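# Push two marked drive blanks fully home into rack

## Task

Look at the work order and find the two drive blanks it labels PUSH HOME. Push each one in until it reaches its stop and latches, so it stays seated with the robot no longer touching it. Do not move any other blank. The rack is loose on the table. Tilting it beyond a slight amount fails the task, and it must finish in its original position. Nothing may be knocked or placed off the table.

## Robot and tools

Robot: two 7-joint xArm7 arms, left_arm and right_arm, each with a parallel two-finger gripper. Their URDF root links sit in the scene frame at left_arm (+0.044, +0.358, 0) m, quat_wxyz (+0.997, 0, 0, +0.072), and right_arm (-0.017, -0.324, 0) m, quat_wxyz (+1.000, 0, 0, +0.001).

Scene frame: origin on the table top midway between the arms. +z is up, +x reaches out over the table, and +y is the left_arm side. The names left and right refer to the arms, not to image sides. Gripper frame: the fingers point along the gripper's +z and close along its y. end_effector_position is the spot between the closed finger pads, about 2 cm short of the fingertips. Closing pushes the tips about 10 mm further along +z. Reported hand positions can be a little off, more so at long reach.

The 16-number row: one flat list covering both arms, always all 16 values even if one arm is idle. The order is left_arm x, y, z, qw, qx, qy, qz, opening, then the same eight for right_arm. x, y, z is an absolute target for end_effector_position, in metres in the scene frame. qw..qz is an absolute orientation target, scalar first, in the scene frame. opening runs from -1 (closed) to +1 (fully open, 0.084 m). Both are goals, not offsets. Any target more than 0.6 m from that arm's last reported position along one of its gripper axes is refused, and nothing moves. On every control step the controller clips the command to within 70 mm and 16 degrees of the measured pose. Damped IK then tracks it, giving position priority over orientation. To keep an arm still, or to hold its orientation, resend the same full pose and opening you used before, not the drifted values from the result.

Tools:
- execute_actions {"actions": [...], "pictures": bool}. The list holds at most one item. An empty list just reports the state, with images. {"rows": [[16 numbers], ...], "steps": n}: n is 1-15 steps of 1/30 s (default 15), and at least 4. Each row is used for one step, and the last row repeats if there are fewer rows than steps. {"steps": n} alone is a wait of up to 300 steps, counted from the previous result, with your reply time included. Images come only with an empty list or pictures: true.
- move {"target": [16 numbers], "speed": m/s}: each gripper travels in a straight line toward its absolute pose. speed is 0.002-0.5, default 0.25, with rotation capped at twice that in rad/s. Paths last 0.5-10 s and end together. A path that needs more than 10 s stops short of its target. Opening is applied at the start. Paths ignore obstacles and the other arm. Grippers lag, stray and may overshoot the speed near full stretch. Moving faster, or aiming further past a contact point, presses harder. The result includes a move: line with the outcome (done, off_target, moving, held, fault), any limits (paced = the pose was clipped; held = some steps were blocked, after which the arm may jump faster), and each gripper's distance to its target.
- wait {"seconds": 0-10}: lets time pass without sending new commands.
- zoom_image {"camera": cam_high | cam_low | cam_left_wrist | cam_right_wrist, "region": [x0, y0, x1, y1]}: pixel region of the last image, origin at the top-left, at most 504x504. All cameras give 504x504 images. Calibrations (K, distortion, T_world_to_cam) were given up front and can be slightly off.
- show_instructions: displays the work order reference image. Use it to pick the two PUSH HOME blanks.
- read_manual {"section": "licences"}: licence texts only.
- finished_scene {"scene": number}: ends and grades the scene. It cannot be undone.

Timing: each action's result is captured 4 steps before the action ends. Those last steps run while the next reply is being written. Thinking and writing take simulated time. After an action, an arm only continues to its last clipped pose, so check the result and command the remainder. A Hand target line appears only when no steps were held back.

Result lines: the state line gives each gripper's position, quaternion and velocities. grip_measured is the actual finger opening on the command scale. HELD marks steps whose command was not sent. A "pose unreachable" line means the clearance check altered or blocked that arm's command. Joint torque readings include offsets and noise. MOTOR HOT warns from 65 °C, and an OVER-TEMPERATURE FAULT brakes the arm at 80 °C. A TORQUE FAULT happens when contact load reaches a joint's limit (N m: waist 46.5, shoulder 46.5, upper arm roll 27.9, elbow 27.9, forearm roll 27.9, wrist pitch 18.6, wrist roll 18.6). The arm then backs off, freezes for 10 s and drops the rest of the call.

Joint ranges (rad): waist and the roll joints ±6.283, shoulder -2.059 to 2.094, elbow -0.192 to 3.927, wrist pitch -1.693 to 3.142. The elbow never quite straightens.

Cautions: push the blanks gently and at low speed, with the target only a little past contact, so the loose rack does not slide or tilt. Consider steadying the rack with the other arm without shoving it. Keep the arms from hitting each other. Do not knock anything off the table. Before finishing, back the gripper away and confirm that both blanks stay latched and the rack is still in place.

Each tool is called as a command line: name --argument value for each argument, lists and objects as JSON in quotes; but a table of rows of numbers goes row by row, as --pt "numbers of a row", without its own name.

Reference images:

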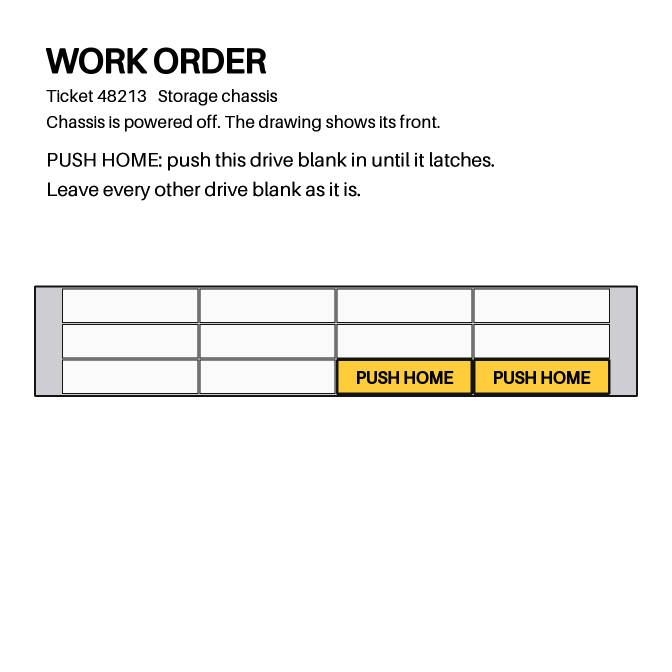

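## Session

execute_actions --actions '[]'

Scene clock: 0.00 s of 4500.00 s.
left_arm: end_effector_position=(+0.3784, +0.8144, +0.3487) grip_measured=+1.00 end_effector_quat_wxyz=(-0.063, +0.894, -0.365, -0.254) end_effector_velocity=(-0.001, +0.000, +0.001) end_effector_angular_velocity=(+0.002, +0.000, +0.001) | right_arm: end_effector_position=(+0.4440, -0.5460, +0.2324) grip_measured=+1.00 end_effector_quat_wxyz=(-0.074, +0.342, +0.932, -0.094) end_effector_velocity=(+0.000, -0.000, +0.001) end_effector_angular_velocity=(-0.000, -0.002, -0.001)
Joint positions: left_arm=[ 0.674  0.384 -0.144  1.889  0.565  1.647  1.461  0.084] | right_arm=[-0.499  0.255  0.153  1.462 -0.23   1.368 -2.72   0.084]
Joint velocities: left_arm=[ 0.    -0.001  0.001 -0.     0.001 -0.    -0.    -0.   ] | right_arm=[-0.001 -0.001 -0.     0.001  0.     0.     0.    -0.   ]
Joint torques (N m, as the arm reports them, + toward a larger angle): no reading
Motor temperatures (°C, as the motors report them): left_arm=[34 34 32 38 34 40 32] | right_arm=[31 32 34 39 35 33 36]
Hand target (left_arm): +0.378, +0.814, +0.349; -0.063, +0.894, -0.365, -0.254
Hand target (right_arm): +0.444, -0.546, +0.232; -0.074, +0.342, +0.932, -0.094

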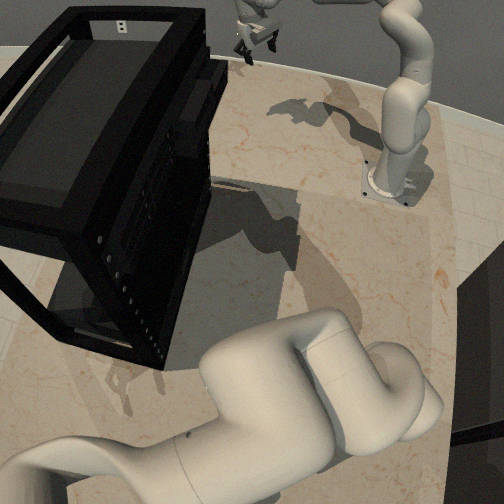

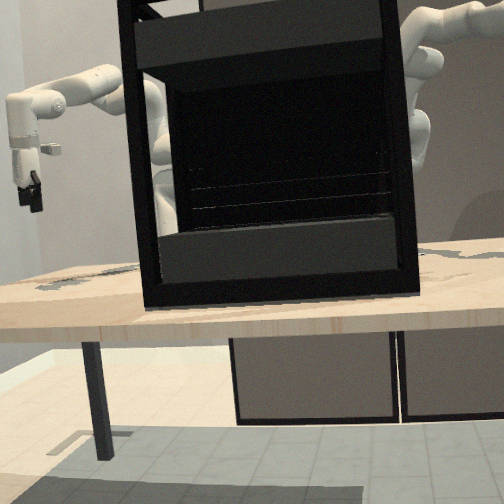

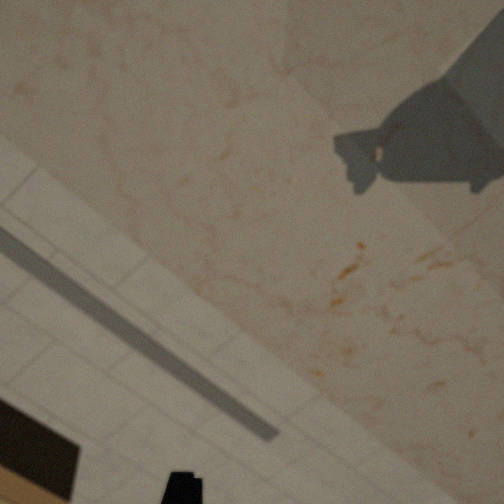

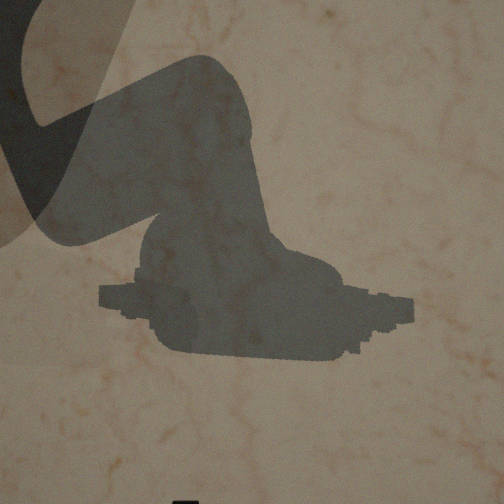

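zoom_image --camera "cam_high" --region '[60, 0, 312, 252]'

zoom_image --camera "cam_high" --region '[40, 170, 292, 422]'

zoom_image --camera "cam_low" --region '[110, 0, 430, 320]'

Region (60, 0, 312, 252) of cam_high's 504x504 image, scaled by 2.000, with more detail than that image has.

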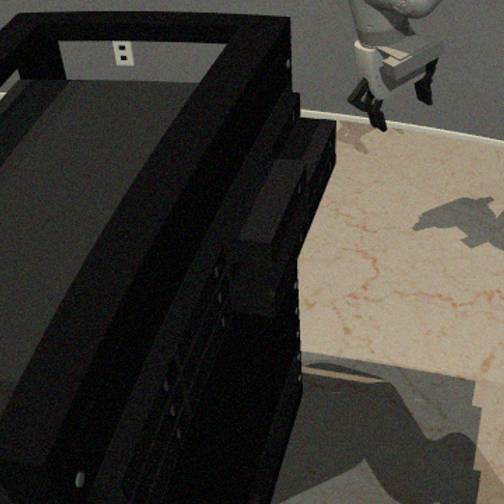

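Region (40, 170, 292, 422) of cam_high's 504x504 image, scaled by 2.000, with more detail than that image has.

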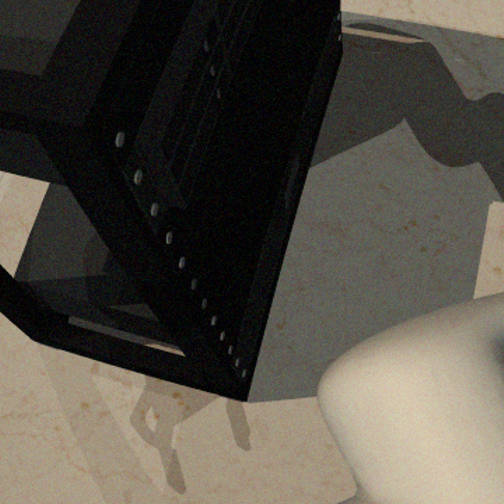

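Region (110, 0, 430, 320) of cam_low's 504x504 image, scaled by 1.575, with more detail than that image has.

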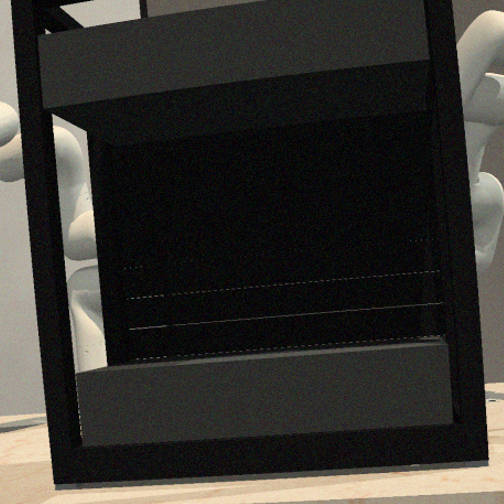

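move --target '[0.3784,0.8144,0.3487,1,-0.063,0.894,-0.365,-0.254,0.15,-0.15,0.40,0,0.707,0,0.707,1]'

Scene clock: 7.33 s of 4500.00 s.
left_arm: end_effector_position=(+0.3779, +0.8153, +0.3464) grip_measured=-0.27 end_effector_quat_wxyz=(+0.719, -0.046, +0.643, -0.260) end_effector_velocity=(-0.000, +0.001, -0.001) end_effector_angular_velocity=(+0.001, -0.002, -0.006) | right_arm: end_effector_position=(+0.2404, -0.2692, +0.3503) grip_measured=+1.00 end_effector_quat_wxyz=(-0.041, +0.730, +0.400, +0.553) end_effector_velocity=(+0.000, +0.000, -0.000) end_effector_angular_velocity=(+0.001, +0.002, +0.001)
Joint positions: left_arm=[-0.914 -1.978  1.29   1.181  0.445  0.802  3.907  0.032] | right_arm=[-0.738 -1.698 -0.004  0.076  1.122  1.418 -1.707  0.084]
Joint velocities: left_arm=[-0.004 -0.002 -0.002  0.009 -0.004  0.01   0.006  0.   ] | right_arm=[ 0.001  0.001  0.    -0.    -0.    -0.     0.    -0.   ]
Joint torques (N m, as the arm reports them, + toward a larger angle): left_arm=[  0.42  22.26 -13.62  -5.95  -0.31  -0.04   0.06] | right_arm=[ 1.9   6.99 -1.81 22.06  0.35 -0.72  0.32]
Motor temperatures (°C, as the motors report them): left_arm=[34 34 32 39 34 40 32] | right_arm=[31 32 34 41 35 33 36]
Hand target (left_arm): +0.378, +0.815, +0.346; +0.719, -0.045, +0.642, -0.261
Hand target (right_arm): +0.240, -0.269, +0.350; -0.041, +0.730, +0.400, +0.553
Off the commanded pose (left_arm): 0.003 m, 0 deg.
Off the commanded pose (right_arm): 0.158 m, 50 deg; position and orientation clipped at the last step of the last action.
Kept back: nothing.
move: held (right_arm); limits=paced,held; held on 59 of 182 steps (right_arm), including the last (right_arm)
pose unreachable (right arm): on one or more control steps of this call this arm could not follow its commanded pose, so it was not sent that pose on those steps. On the call's last step it was still not sent that pose. It may still have moved: this result reports where it is.
cause: the commanded pose would bring two parts of the arm too close to each other (joints 2 (shoulder) to 5 (forearm roll) lie between them).
camera_calibration (this result's frames):
cam_left_wrist: T_world_to_cam=[[0.31388, 0.853308, -0.416348, -0.638078], [-0.0473082, 0.45202, 0.890752, -0.5939], [0.948283, -0.259893, 0.182248, -0.082301], [0, 0, 0, 1]] pos_world=[0.250228, 0.791542, 0.278354]
cam_right_wrist: T_world_to_cam=[[0.648764, -0.667918, 0.36468, -0.427942], [-0.0736663, -0.532089, -0.843478, 0.239056], [0.757416, 0.520353, -0.394403, 0.225896], [0, 0, 0, 1]] pos_world=[0.124147, -0.276177, 0.446794]

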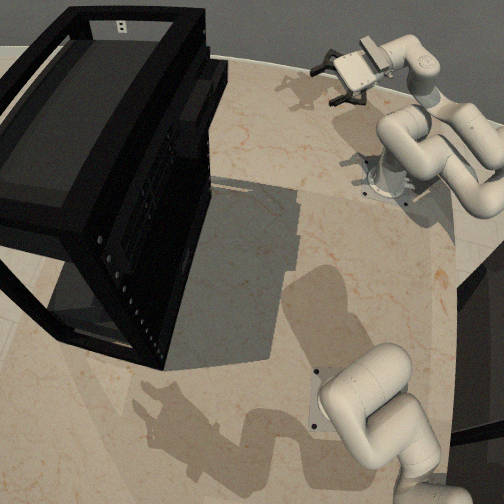

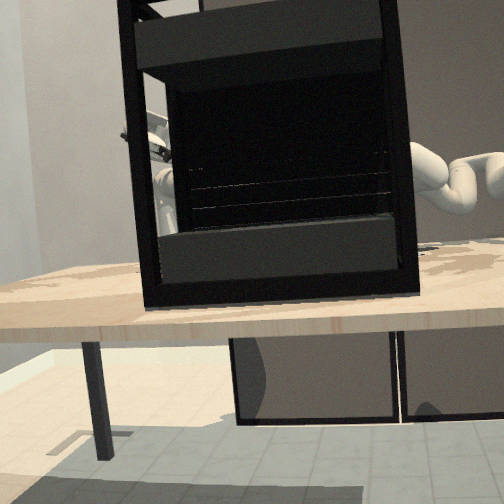

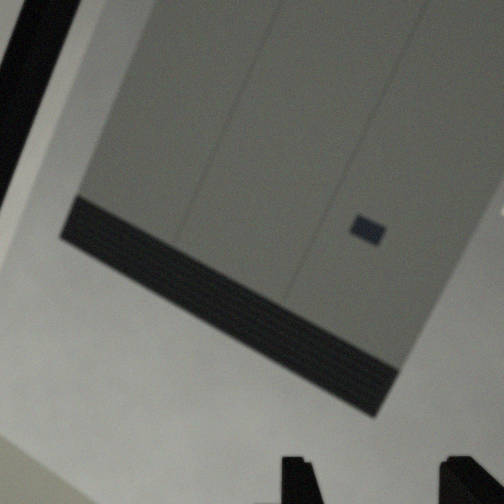

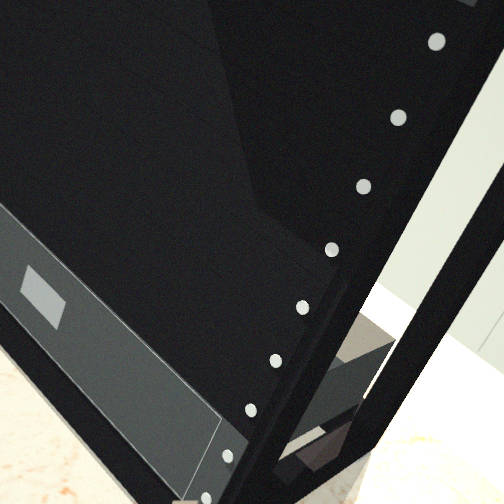

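move --target '[0.3784,0.8144,0.3487,-0.063,0.894,-0.365,-0.254,1,0.33,-0.42,0.25,0,0.9,0.43,0,1]'

Scene clock: 14.00 s of 4500.00 s.
left_arm: end_effector_position=(+0.3788, +0.8132, +0.3513) grip_measured=+1.00 end_effector_quat_wxyz=(-0.063, +0.893, -0.367, -0.253) end_effector_velocity=(+0.001, -0.001, +0.000) end_effector_angular_velocity=(-0.007, +0.006, +0.006) | right_arm: end_effector_position=(+0.3309, -0.4202, +0.2491) grip_measured=+1.00 end_effector_quat_wxyz=(-0.002, +0.903, +0.430, -0.000) end_effector_velocity=(+0.000, +0.001, -0.001) end_effector_angular_velocity=(-0.001, +0.004, +0.002)
Joint positions: left_arm=[0.395 0.384 0.238 1.882 0.431 1.604 1.537 0.084] | right_arm=[-1.12  -0.526  0.714  0.816  0.356  1.253 -1.48   0.084]
Joint velocities: left_arm=[ 0.001  0.014  0.     0.021 -0.004  0.018  0.003 -0.   ] | right_arm=[-0.001  0.003  0.004  0.001 -0.003  0.001  0.002  0.   ]
Joint torques (N m, as the arm reports them, + toward a larger angle): left_arm=[  0.38 -27.15   1.3   13.39   0.86  -0.89   0.2 ] | right_arm=[ 1.95 -1.39 -5.71 22.31 -0.68 -1.07  0.35]
Motor temperatures (°C, as the motors report them): left_arm=[34 34 33 39 34 40 32] | right_arm=[31 32 34 42 35 33 36]
Hand target (left_arm): +0.379, +0.813, +0.351; -0.062, +0.893, -0.367, -0.254
Hand target (right_arm): +0.331, -0.420, +0.249; -0.002, +0.903, +0.430, -0.000
Off the commanded pose (left_arm): 0.003 m, 0 deg.
Off the commanded pose (right_arm): 0.001 m, 0 deg.
Kept back: nothing.
move: done
camera_calibration (this result's frames):
cam_left_wrist: T_world_to_cam=[[-0.674891, -0.734833, 0.067392, 0.861611], [-0.608352, 0.605757, 0.512803, -0.377022], [-0.417648, 0.305089, -0.855857, 0.338117], [0, 0, 0, 1]] pos_world=[0.493346, 0.758368, 0.424652]
cam_right_wrist: T_world_to_cam=[[0.769983, -0.637366, -0.0298419, -0.479655], [-0.6377, -0.770281, -0.00226402, -0.0428952], [-0.0215436, 0.0207734, -0.999552, 0.394571], [0, 0, 0, 1]] pos_world=[0.350472, -0.346954, 0.379983]

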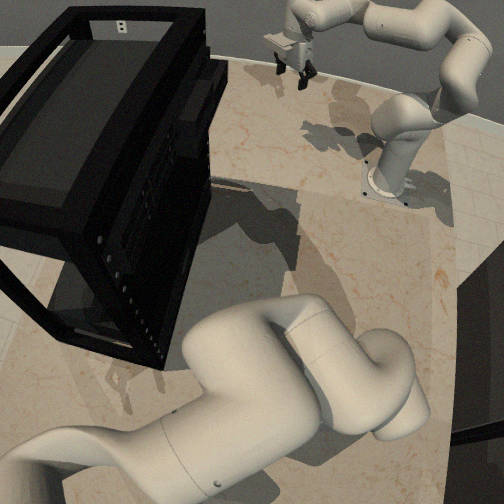

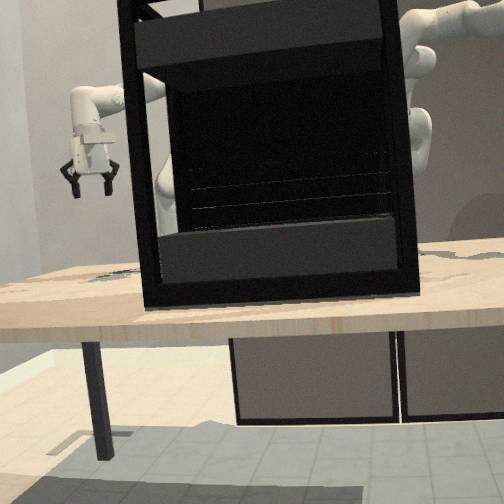

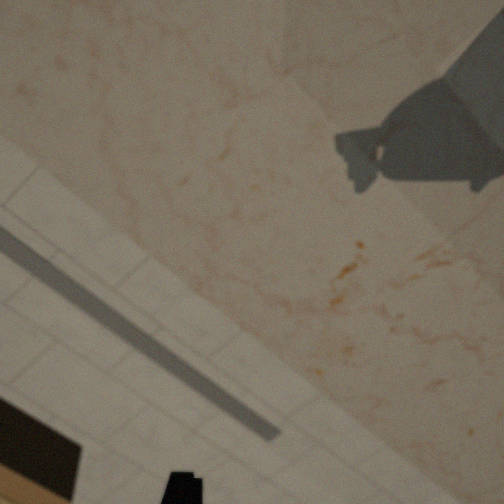

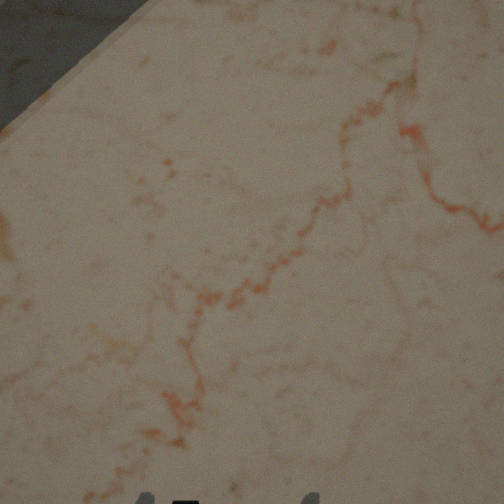

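move --target '[0.3784,0.8144,0.3487,-0.063,0.894,-0.365,-0.254,1,0.28,-0.25,0.42,0,0.99,0.13,0,1]'

move --target '[0.3784,0.8144,0.3487,-0.063,0.894,-0.365,-0.254,1,0.2,-0.10,0.5,-0.065,0.858,0.113,0.496,1]'

Scene clock: 17.90 s of 4500.00 s.
left_arm: end_effector_position=(+0.3784, +0.8144, +0.3487) grip_measured=+1.00 end_effector_quat_wxyz=(-0.063, +0.894, -0.365, -0.254) end_effector_velocity=(+0.000, -0.000, +0.000) end_effector_angular_velocity=(-0.000, -0.001, -0.000) | right_arm: end_effector_position=(+0.2791, -0.2503, +0.4199) grip_measured=+1.00 end_effector_quat_wxyz=(-0.000, +0.991, +0.131, -0.001) end_effector_velocity=(-0.001, +0.002, +0.002) end_effector_angular_velocity=(-0.003, -0.002, -0.002)
Joint positions: left_arm=[0.396 0.386 0.239 1.877 0.432 1.598 1.532 0.084] | right_arm=[-1.054 -0.838  0.663  1.235  0.506  1.911 -0.653  0.084]
Joint velocities: left_arm=[-0.    -0.    -0.     0.    -0.001 -0.     0.    -0.   ] | right_arm=[ 0.001 -0.002  0.     0.008  0.     0.006  0.007 -0.   ]
Joint torques (N m, as the arm reports them, + toward a larger angle): left_arm=[  0.4  -27.53   1.4   13.27   0.78  -0.67   0.09] | right_arm=[ 1.34  5.54 -8.25 17.39 -0.66 -0.94  0.58]
Motor temperatures (°C, as the motors report them): left_arm=[34 35 33 40 34 40 32] | right_arm=[31 32 34 42 35 33 36]
Hand target (left_arm): +0.378, +0.814, +0.349; -0.063, +0.894, -0.365, -0.254
Hand target (right_arm): +0.279, -0.250, +0.420; +0.000, +0.991, +0.131, -0.000
Off the commanded pose (left_arm): 0.000 m, 0 deg.
Off the commanded pose (right_arm): 0.001 m, 0 deg.
Kept back: nothing.
move: done
camera_calibration (this result's frames):
cam_left_wrist: T_world_to_cam=[[-0.672206, -0.737363, 0.0665987, 0.863722], [-0.610446, 0.6029, 0.51368, -0.3738], [-0.418921, 0.304644, -0.855393, 0.336029], [0, 0, 0, 1]] pos_world=[0.493184, 0.759871, 0.421927]
cam_right_wrist: T_world_to_cam=[[0.251838, -0.967417, -0.0261343, -0.26596], [-0.967742, -0.251942, 0.000706561, 0.275911], [-0.00726785, 0.0251133, -0.999658, 0.557827], [0, 0, 0, 1]] pos_world=[0.338044, -0.201789, 0.550491]

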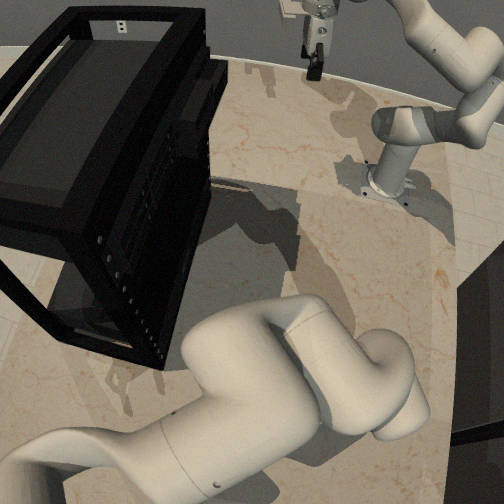

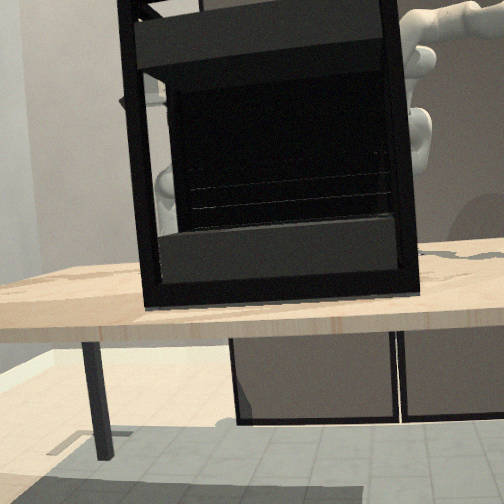

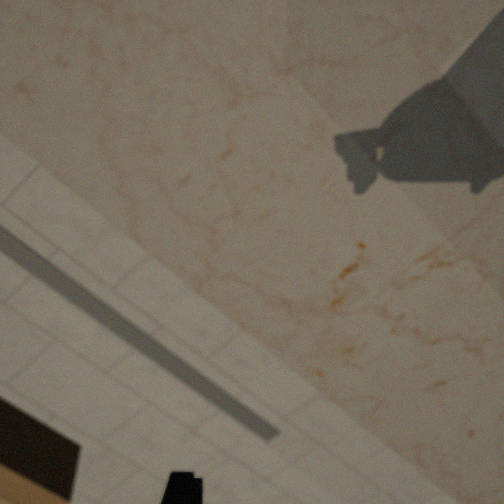

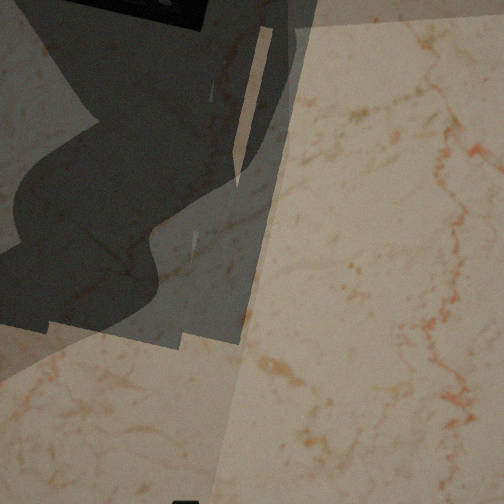

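Scene clock: 20.43 s of 4500.00 s.
left_arm: end_effector_position=(+0.3784, +0.8144, +0.3487) grip_measured=+1.00 end_effector_quat_wxyz=(-0.063, +0.894, -0.365, -0.254) end_effector_velocity=(+0.000, -0.000, +0.000) end_effector_angular_velocity=(+0.000, +0.000, -0.000) | right_arm: end_effector_position=(+0.1994, -0.1000, +0.4998) grip_measured=+1.00 end_effector_quat_wxyz=(-0.063, +0.859, +0.115, +0.495) end_effector_velocity=(-0.001, +0.002, +0.001) end_effector_angular_velocity=(+0.002, -0.010, +0.001)
Joint positions: left_arm=[0.396 0.386 0.239 1.877 0.432 1.598 1.532 0.084] | right_arm=[-0.791 -1.776  0.32   0.747  1.107  1.549 -0.42   0.084]
Joint velocities: left_arm=[-0. -0.  0. -0.  0. -0. -0. -0.] | right_arm=[ 0.001 -0.007 -0.    -0.001  0.005 -0.005  0.003  0.   ]
Joint torques (N m, as the arm reports them, + toward a larger angle): left_arm=[  0.41 -27.71   1.42  13.27   0.67  -0.68   0.18] | right_arm=[ 1.64 13.19 -6.29  9.13 -0.09 -1.6   0.37]
Motor temperatures (°C, as the motors report them): left_arm=[34 35 33 40 34 40 32] | right_arm=[31 32 34 42 35 33 36]
Hand target (left_arm): +0.378, +0.814, +0.349; -0.063, +0.894, -0.365, -0.254
Hand target (right_arm): +0.199, -0.100, +0.500; -0.063, +0.858, +0.115, +0.496
Off the commanded pose (left_arm): 0.000 m, 0 deg.
Off the commanded pose (right_arm): 0.001 m, 0 deg.
Kept back: nothing.
move: done
camera_calibration (this result's frames):
cam_left_wrist: T_world_to_cam=[[-0.672187, -0.73738, 0.0666003, 0.86372], [-0.610462, 0.602886, 0.513677, -0.373781], [-0.418928, 0.30463, -0.855395, 0.336034], [0, 0, 0, 1]] pos_world=[0.493176, 0.759871, 0.42192]
cam_right_wrist: T_world_to_cam=[[0.277201, -0.960683, -0.0157248, -0.107982], [-0.485096, -0.125808, -0.865364, 0.585748], [0.829362, 0.247507, -0.500897, 0.239475], [0, 0, 0, 1]] pos_world=[0.115465, -0.0893165, 0.625139]

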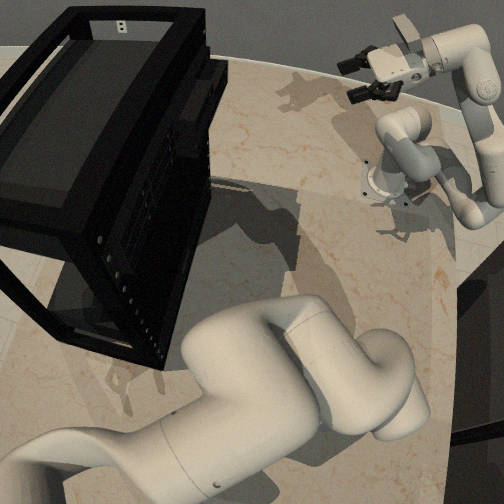

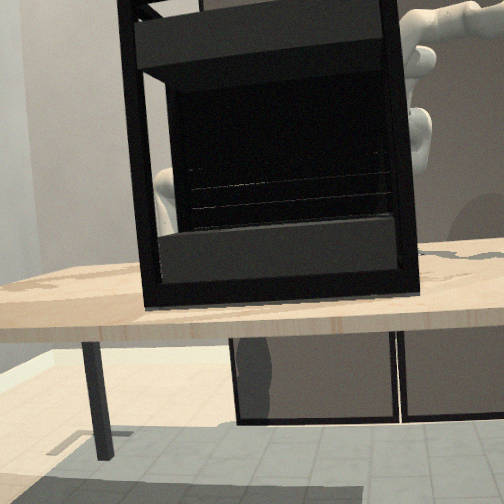

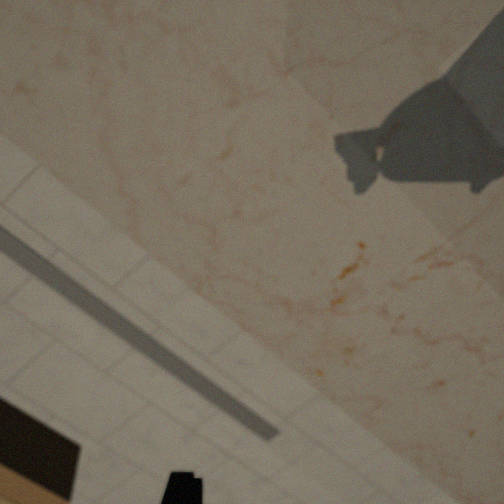

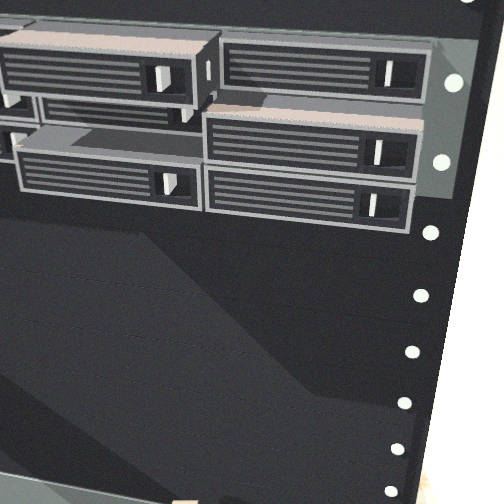

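move --target '[0.3784,0.8144,0.3487,-0.063,0.894,-0.365,-0.254,1,0.27,-0.05,0.41,0,0.74,0,0.673,-1]'

Scene clock: 24.10 s of 4500.00 s.
left_arm: end_effector_position=(+0.3784, +0.8144, +0.3487) grip_measured=+1.00 end_effector_quat_wxyz=(-0.063, +0.894, -0.365, -0.254) end_effector_velocity=(-0.000, +0.000, +0.000) end_effector_angular_velocity=(+0.000, -0.001, +0.001) | right_arm: end_effector_position=(+0.2702, -0.0496, +0.4090) grip_measured=-1.00 end_effector_quat_wxyz=(+0.000, +0.741, -0.001, +0.671) end_effector_velocity=(+0.000, +0.001, -0.001) end_effector_angular_velocity=(-0.000, -0.006, -0.002)
Joint positions: left_arm=[0.396 0.386 0.239 1.877 0.432 1.598 1.532 0.084] | right_arm=[-0.406 -2.056  1.136  0.476  1.225  0.736  0.164  0.   ]
Joint velocities: left_arm=[ 0.    -0.     0.    -0.    -0.001 -0.    -0.     0.   ] | right_arm=[ 0.004 -0.001  0.012  0.    -0.002 -0.01   0.011  0.   ]
Joint torques (N m, as the arm reports them, + toward a larger angle): left_arm=[  0.26 -27.47   1.41  13.22   0.62  -0.66   0.23] | right_arm=[  1.55   7.44 -10.69  -0.42  -0.78  -1.45   0.32]
Motor temperatures (°C, as the motors report them): left_arm=[34 35 33 41 34 40 32] | right_arm=[31 32 34 41 35 33 36]
Hand target (left_arm): +0.378, +0.814, +0.349; -0.063, +0.894, -0.365, -0.254
Hand target (right_arm): +0.270, -0.050, +0.409; +0.001, +0.741, -0.001, +0.671
Off the commanded pose (left_arm): 0.000 m, 0 deg.
Off the commanded pose (right_arm): 0.001 m, 0 deg.
joint sent to its limit (right arm) — the command would take joint 2 (shoulder) past its lower limit, so that joint was sent only as far as its limit.
Kept back: nothing.
move: done
camera_calibration (this result's frames):
cam_left_wrist: T_world_to_cam=[[-0.672187, -0.73738, 0.0666003, 0.86372], [-0.610462, 0.602886, 0.513677, -0.373781], [-0.418928, 0.30463, -0.855395, 0.336034], [0, 0, 0, 1]] pos_world=[0.493176, 0.759871, 0.42192]
cam_right_wrist: T_world_to_cam=[[0.0231391, -0.999659, -0.0121283, -0.0153837], [-0.0988219, 0.00978502, -0.995057, 0.503288], [0.994836, 0.0242233, -0.0985617, -0.0975985], [0, 0, 0, 1]] pos_world=[0.147186, -0.017939, 0.490994]

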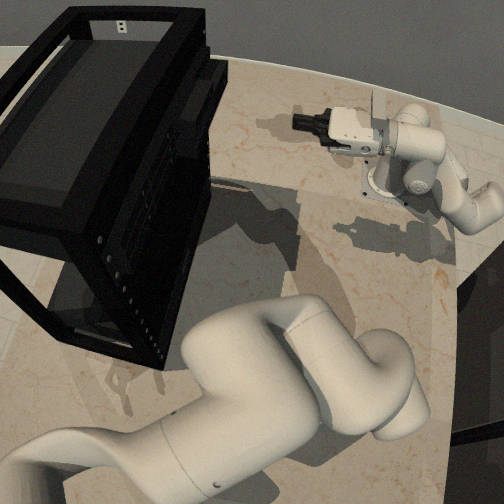

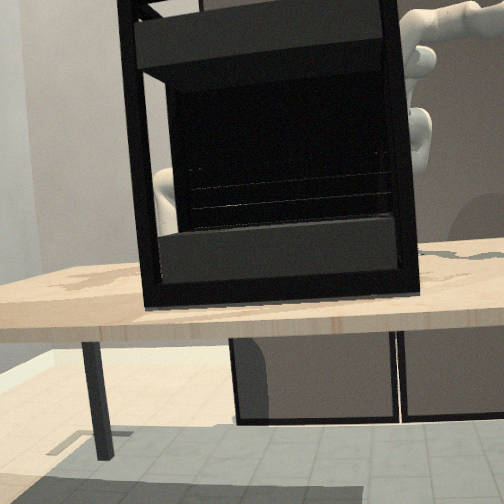

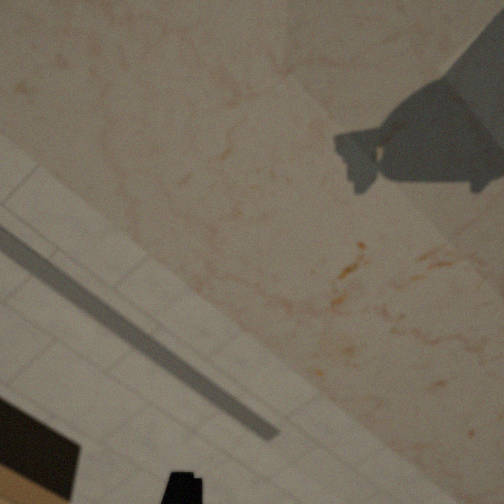

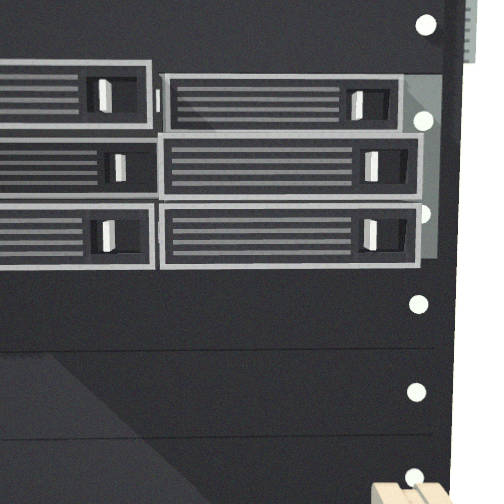

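move --target '[0.3784,0.8144,0.3487,-0.063,0.894,-0.365,-0.254,1,0.40,-0.45,0.30,0,0.707,0.707,0,1]'

Scene clock: 29.67 s of 4500.00 s.
left_arm: end_effector_position=(+0.3784, +0.8144, +0.3487) grip_measured=+1.00 end_effector_quat_wxyz=(-0.063, +0.894, -0.365, -0.254) end_effector_velocity=(+0.000, -0.000, +0.000) end_effector_angular_velocity=(-0.000, -0.000, -0.001) | right_arm: end_effector_position=(+0.4012, -0.4507, +0.3008) grip_measured=+1.00 end_effector_quat_wxyz=(-0.000, +0.708, +0.706, +0.003) end_effector_velocity=(+0.000, -0.002, +0.000) end_effector_angular_velocity=(-0.006, +0.007, +0.004)
Joint positions: left_arm=[0.396 0.386 0.239 1.877 0.432 1.598 1.532 0.084] | right_arm=[-0.758 -0.161  0.423  1.168  0.074  1.313 -1.924  0.084]
Joint velocities: left_arm=[ 0.    -0.    -0.001 -0.    -0.    -0.     0.     0.   ] | right_arm=[-0.002  0.007  0.003  0.008 -0.011  0.006  0.001  0.   ]
Joint torques (N m, as the arm reports them, + toward a larger angle): left_arm=[  0.56 -27.51   1.45  13.19   0.66  -0.74   0.25] | right_arm=[ 1.93 -8.41 -2.02 23.66 -0.73 -1.07  0.4 ]
Motor temperatures (°C, as the motors report them): left_arm=[34 35 32 41 34 40 32] | right_arm=[31 32 34 42 35 33 36]
Hand target (left_arm): +0.378, +0.814, +0.349; -0.063, +0.894, -0.365, -0.254
Hand target (right_arm): +0.401, -0.451, +0.301; -0.000, +0.708, +0.706, +0.003
Off the commanded pose (left_arm): 0.000 m, 0 deg.
Off the commanded pose (right_arm): 0.002 m, 0 deg.
Kept back: nothing.
move: done
camera_calibration (this result's frames):
cam_left_wrist: T_world_to_cam=[[-0.672186, -0.73738, 0.0666004, 0.86372], [-0.610463, 0.602885, 0.513678, -0.373781], [-0.418928, 0.30463, -0.855394, 0.336034], [0, 0, 0, 1]] pos_world=[0.493176, 0.759871, 0.42192]
cam_right_wrist: T_world_to_cam=[[0.999698, -0.012188, -0.0213367, -0.364586], [-0.0123028, -0.99991, -0.00525706, -0.375041], [-0.0212707, 0.00551797, -0.999759, 0.441474], [0, 0, 0, 1]] pos_world=[0.369253, -0.381888, 0.431617]

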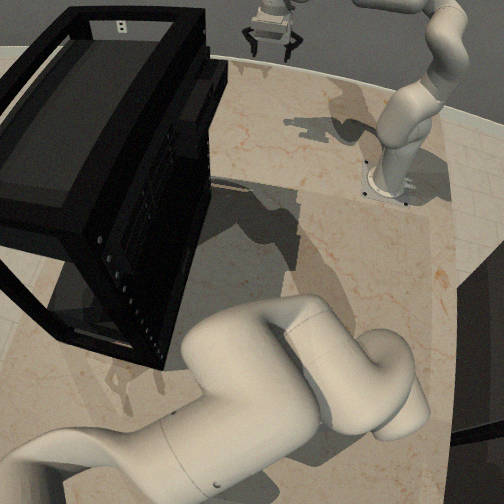

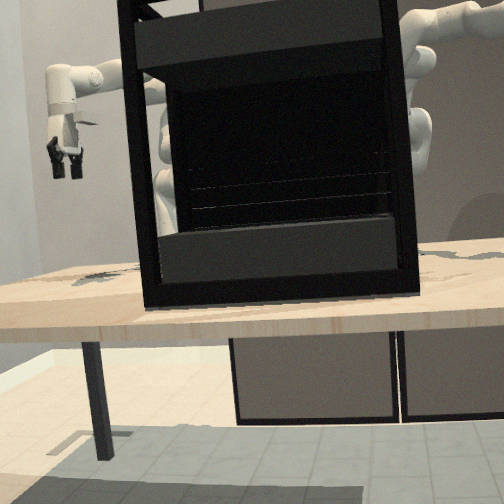

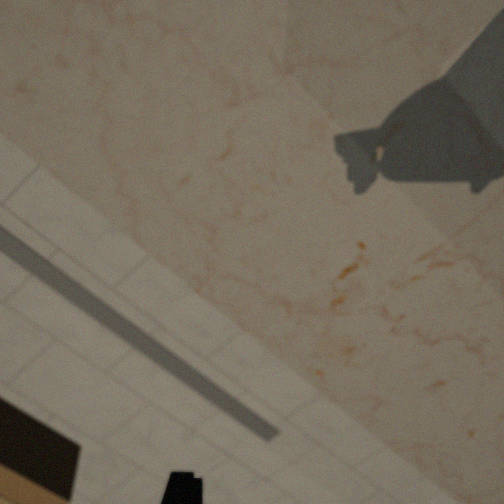

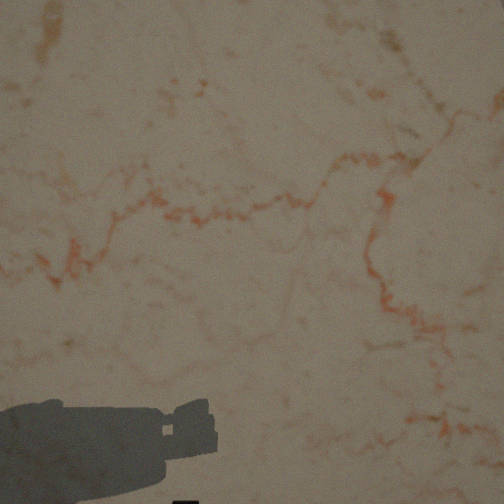

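move --target '[0.27,0.40,0.38,0,1,0,0,1,0.48,-0.32,0.45,-0.5,0.5,0.5,0.5,1]'

Scene clock: 33.47 s of 4500.00 s.
left_arm: end_effector_position=(+0.2707, +0.4004, +0.3792) grip_measured=+1.00 end_effector_quat_wxyz=(-0.001, +1.000, -0.000, +0.000) end_effector_velocity=(-0.000, -0.003, +0.001) end_effector_angular_velocity=(+0.001, -0.005, +0.003) | right_arm: end_effector_position=(+0.4797, -0.3209, +0.4509) grip_measured=+1.00 end_effector_quat_wxyz=(+0.498, -0.499, -0.502, -0.501) end_effector_velocity=(+0.000, +0.001, +0.000) end_effector_angular_velocity=(+0.009, +0.001, +0.001)
Joint positions: left_arm=[ 0.22  -0.811 -0.098  0.901 -0.07   1.709  0.288  0.084] | right_arm=[-0.867  0.357  0.424  1.546  1.267  1.956 -1.956  0.084]
Joint velocities: left_arm=[-0.001 -0.007 -0.005 -0.002 -0.005  0.    -0.008 -0.   ] | right_arm=[ 0.002  0.002  0.001 -0.004  0.007  0.    -0.    -0.   ]
Joint torques (N m, as the arm reports them, + toward a larger angle): left_arm=[ 0.36 -0.69  1.42 12.63 -0.18 -1.03  0.26] | right_arm=[  2.01 -15.25   1.53  22.05   0.92   0.63   0.33]
Motor temperatures (°C, as the motors report them): left_arm=[34 35 32 41 34 40 32] | right_arm=[31 32 34 42 35 33 36]
Hand target (left_arm): +0.271, +0.400, +0.379; -0.001, +1.000, -0.000, +0.000
Hand target (right_arm): +0.480, -0.321, +0.451; +0.498, -0.499, -0.501, -0.501
Off the commanded pose (left_arm): 0.001 m, 0 deg.
Off the commanded pose (right_arm): 0.001 m, 0 deg.
Kept back: nothing.
move: done
camera_calibration (this result's frames):
cam_left_wrist: T_world_to_cam=[[0.0164146, -0.999865, 0.00105087, 0.427608], [-0.999757, -0.0163973, 0.0147189, 0.336948], [-0.0146997, -0.00129222, -0.999891, 0.510941], [0, 0, 0, 1]] pos_world=[0.337358, 0.433736, 0.505477]
cam_right_wrist: T_world_to_cam=[[0.999691, 0.0246631, -0.00309498, -0.434748], [-0.00306523, -0.00124395, -0.999995, 0.521099], [-0.0246668, 0.999695, -0.00116797, 0.462896], [0, 0, 0, 1]] pos_world=[0.447629, -0.451384, 0.520291]

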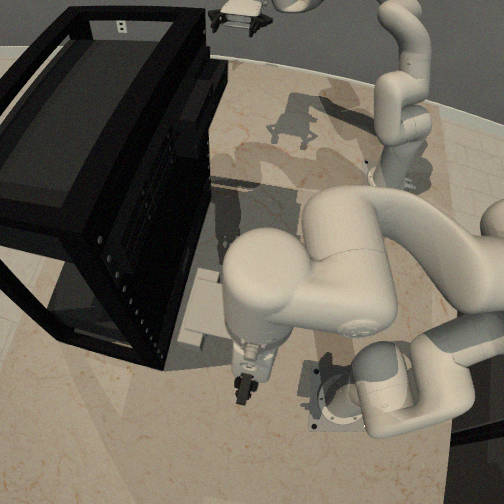

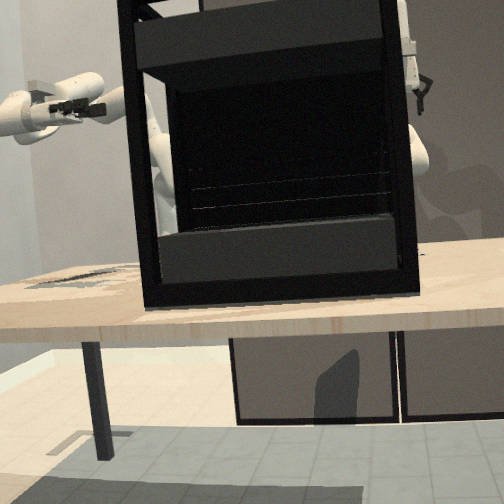

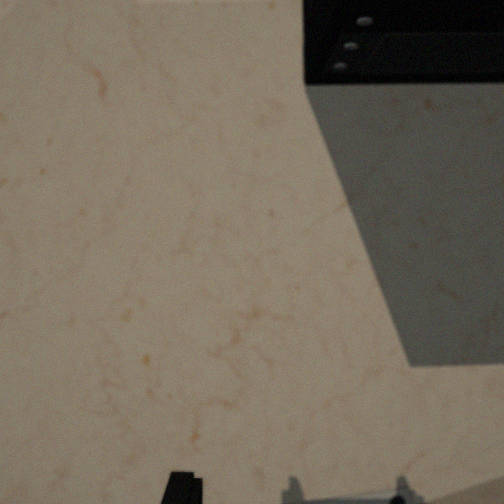

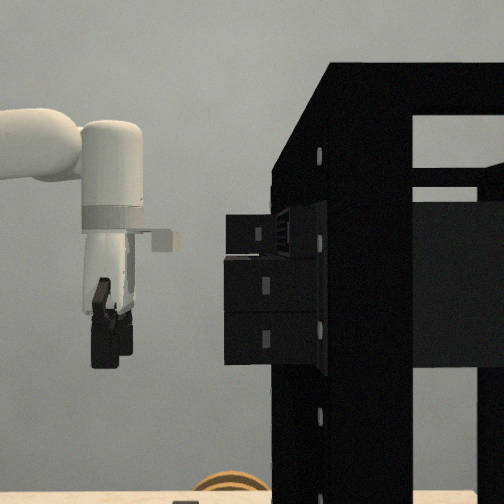

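move --target '[0.27,0.40,0.38,0,1,0,0,1,0.494,-0.20,0.43,-0.5,0.5,0.5,0.5,1]'

Scene clock: 35.03 s of 4500.00 s.
left_arm: end_effector_position=(+0.2700, +0.4000, +0.3800) grip_measured=+1.00 end_effector_quat_wxyz=(-0.000, +1.000, +0.000, -0.000) end_effector_velocity=(-0.000, +0.000, +0.000) end_effector_angular_velocity=(-0.000, -0.001, +0.001) | right_arm: end_effector_position=(+0.4942, -0.2009, +0.4302) grip_measured=+1.00 end_effector_quat_wxyz=(+0.500, -0.500, -0.499, -0.500) end_effector_velocity=(-0.002, +0.009, +0.001) end_effector_angular_velocity=(+0.001, -0.002, +0.014)
Joint positions: left_arm=[ 0.22  -0.812 -0.097  0.903 -0.071  1.713  0.287  0.084] | right_arm=[-0.729  0.259  0.513  1.356  1.36   1.723 -2.014  0.084]
Joint velocities: left_arm=[-0.    -0.     0.001  0.     0.     0.    -0.     0.   ] | right_arm=[ 0.009 -0.003  0.009 -0.003  0.002 -0.003 -0.001 -0.   ]
Joint torques (N m, as the arm reports them, + toward a larger angle): left_arm=[ 0.36 -0.27  1.25 12.73 -0.14 -1.12  0.22] | right_arm=[  1.61 -13.62   1.08  22.38   0.57   0.89   0.47]
Motor temperatures (°C, as the motors report them): left_arm=[34 35 32 41 34 40 32] | right_arm=[31 32 34 42 35 33 36]
Hand target (left_arm): +0.270, +0.400, +0.380; +0.000, +1.000, +0.000, +0.000
Hand target (right_arm): +0.494, -0.200, +0.430; +0.500, -0.500, -0.500, -0.500
Off the commanded pose (left_arm): 0.000 m, 0 deg.
Off the commanded pose (right_arm): 0.001 m, 0 deg.
Kept back: nothing.
move: done
camera_calibration (this result's frames):
cam_left_wrist: T_world_to_cam=[[0.0173205, -0.999846, 0.00295992, 0.426199], [-0.999739, -0.0172745, 0.0149278, 0.336494], [-0.0148743, -0.0032177, -0.999884, 0.512579], [0, 0, 0, 1]] pos_world=[0.336649, 0.433596, 0.506235]
cam_right_wrist: T_world_to_cam=[[0.999672, 0.0237758, -0.00946663, -0.449679], [-0.00949401, 0.00103874, -0.999954, 0.5042], [-0.0237649, 0.999717, 0.00126413, 0.341712], [0, 0, 0, 1]] pos_world=[0.46244, -0.331447, 0.499488]

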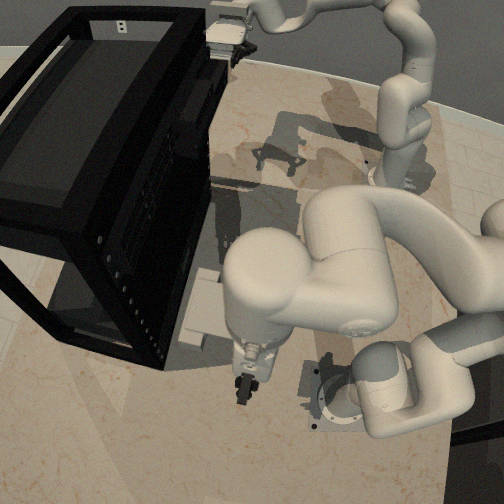

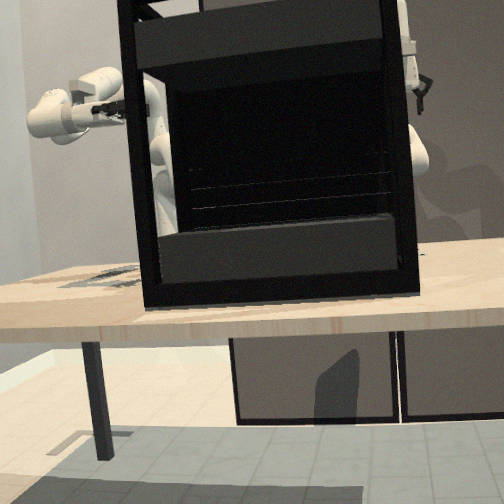

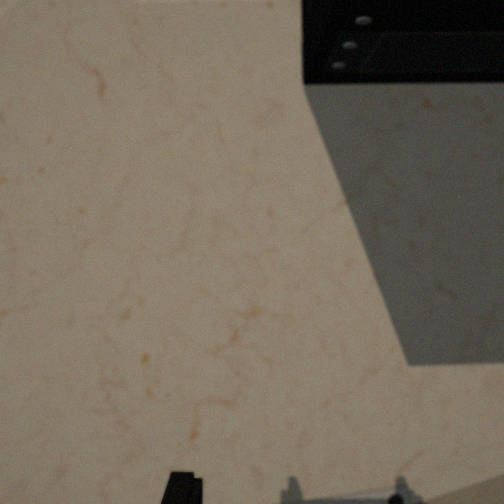

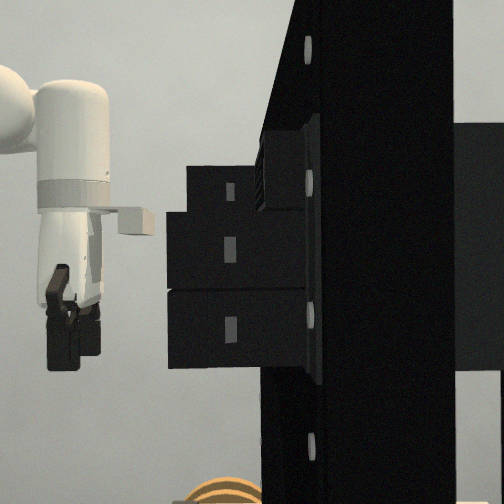

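move --target '[0.27,0.40,0.38,0,1,0,0,1,0.496,-0.115,0.43,-0.5,0.5,0.5,0.5,1]' --speed 0.08

Scene clock: 36.67 s of 4500.00 s.
left_arm: end_effector_position=(+0.2700, +0.4000, +0.3800) grip_measured=+1.00 end_effector_quat_wxyz=(+0.000, +1.000, +0.000, -0.000) end_effector_velocity=(-0.000, +0.000, -0.000) end_effector_angular_velocity=(-0.000, +0.000, -0.000) | right_arm: end_effector_position=(+0.4962, -0.1156, +0.4300) grip_measured=+1.00 end_effector_quat_wxyz=(+0.500, -0.500, -0.500, -0.500) end_effector_velocity=(+0.001, +0.001, -0.001) end_effector_angular_velocity=(-0.000, +0.002, -0.004)
Joint positions: left_arm=[ 0.22  -0.812 -0.097  0.903 -0.071  1.713  0.287  0.084] | right_arm=[-0.624  0.217  0.589  1.296  1.444  1.557 -2.022  0.084]
Joint velocities: left_arm=[ 0.  0.  0. -0.  0.  0.  0.  0.] | right_arm=[ 0.003  0.001 -0.001 -0.002  0.002 -0.006 -0.     0.   ]
Joint torques (N m, as the arm reports them, + toward a larger angle): left_arm=[ 0.56 -0.39  1.3  12.52 -0.04 -1.01  0.2 ] | right_arm=[  2.11 -12.52   1.34  23.11   0.61   0.87   0.39]
Motor temperatures (°C, as the motors report them): left_arm=[34 35 32 42 34 40 32] | right_arm=[31 32 34 43 35 33 36]
Hand target (left_arm): +0.270, +0.400, +0.380; +0.000, +1.000, +0.000, -0.000
Hand target (right_arm): +0.496, -0.115, +0.430; +0.500, -0.500, -0.500, -0.500
Off the commanded pose (left_arm): 0.000 m, 0 deg.
Off the commanded pose (right_arm): 0.001 m, 0 deg.
Kept back: nothing.
move: done
camera_calibration (this result's frames):
cam_left_wrist: T_world_to_cam=[[0.0173192, -0.999846, 0.00296374, 0.426201], [-0.999739, -0.0172731, 0.0149248, 0.336497], [-0.0148713, -0.00322145, -0.999884, 0.512586], [0, 0, 0, 1]] pos_world=[0.336651, 0.433599, 0.506241]
cam_right_wrist: T_world_to_cam=[[0.999655, 0.0244858, -0.00954048, -0.453546], [-0.0095624, 0.000778632, -0.999954, 0.503965], [-0.0244773, 0.9997, 0.00101251, 0.257033], [0, 0, 0, 1]] pos_world=[0.4645, -0.246243, 0.499354]

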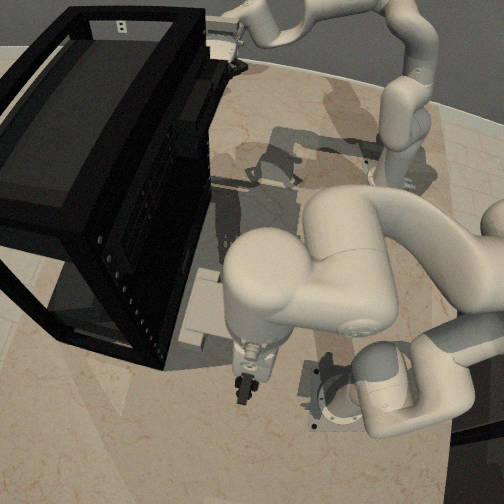

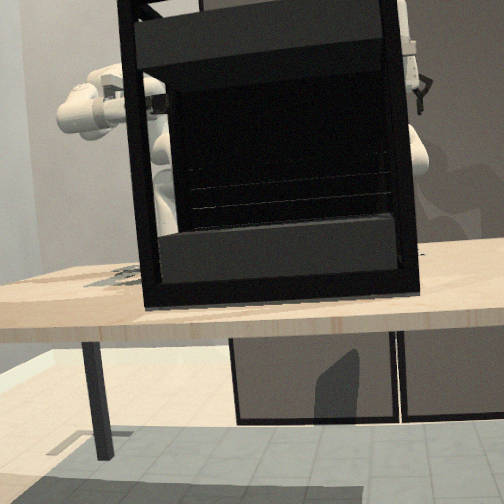

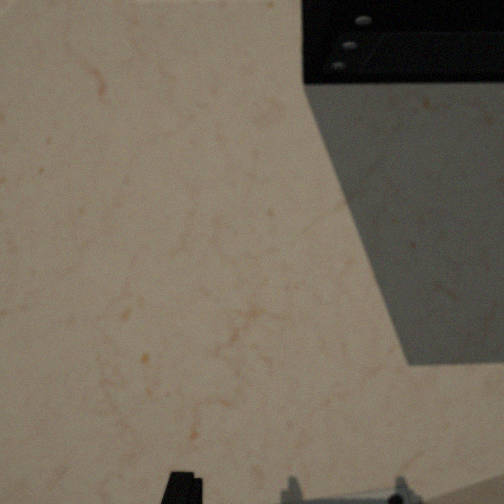

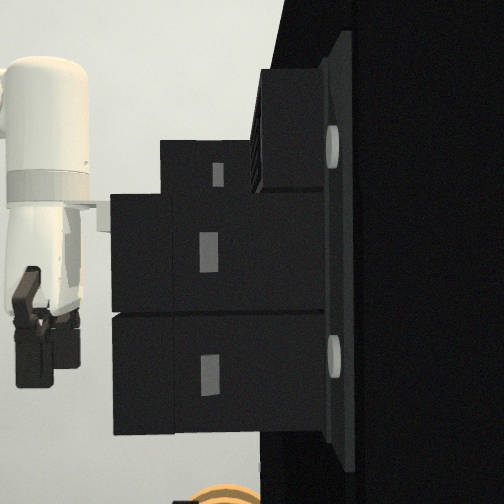

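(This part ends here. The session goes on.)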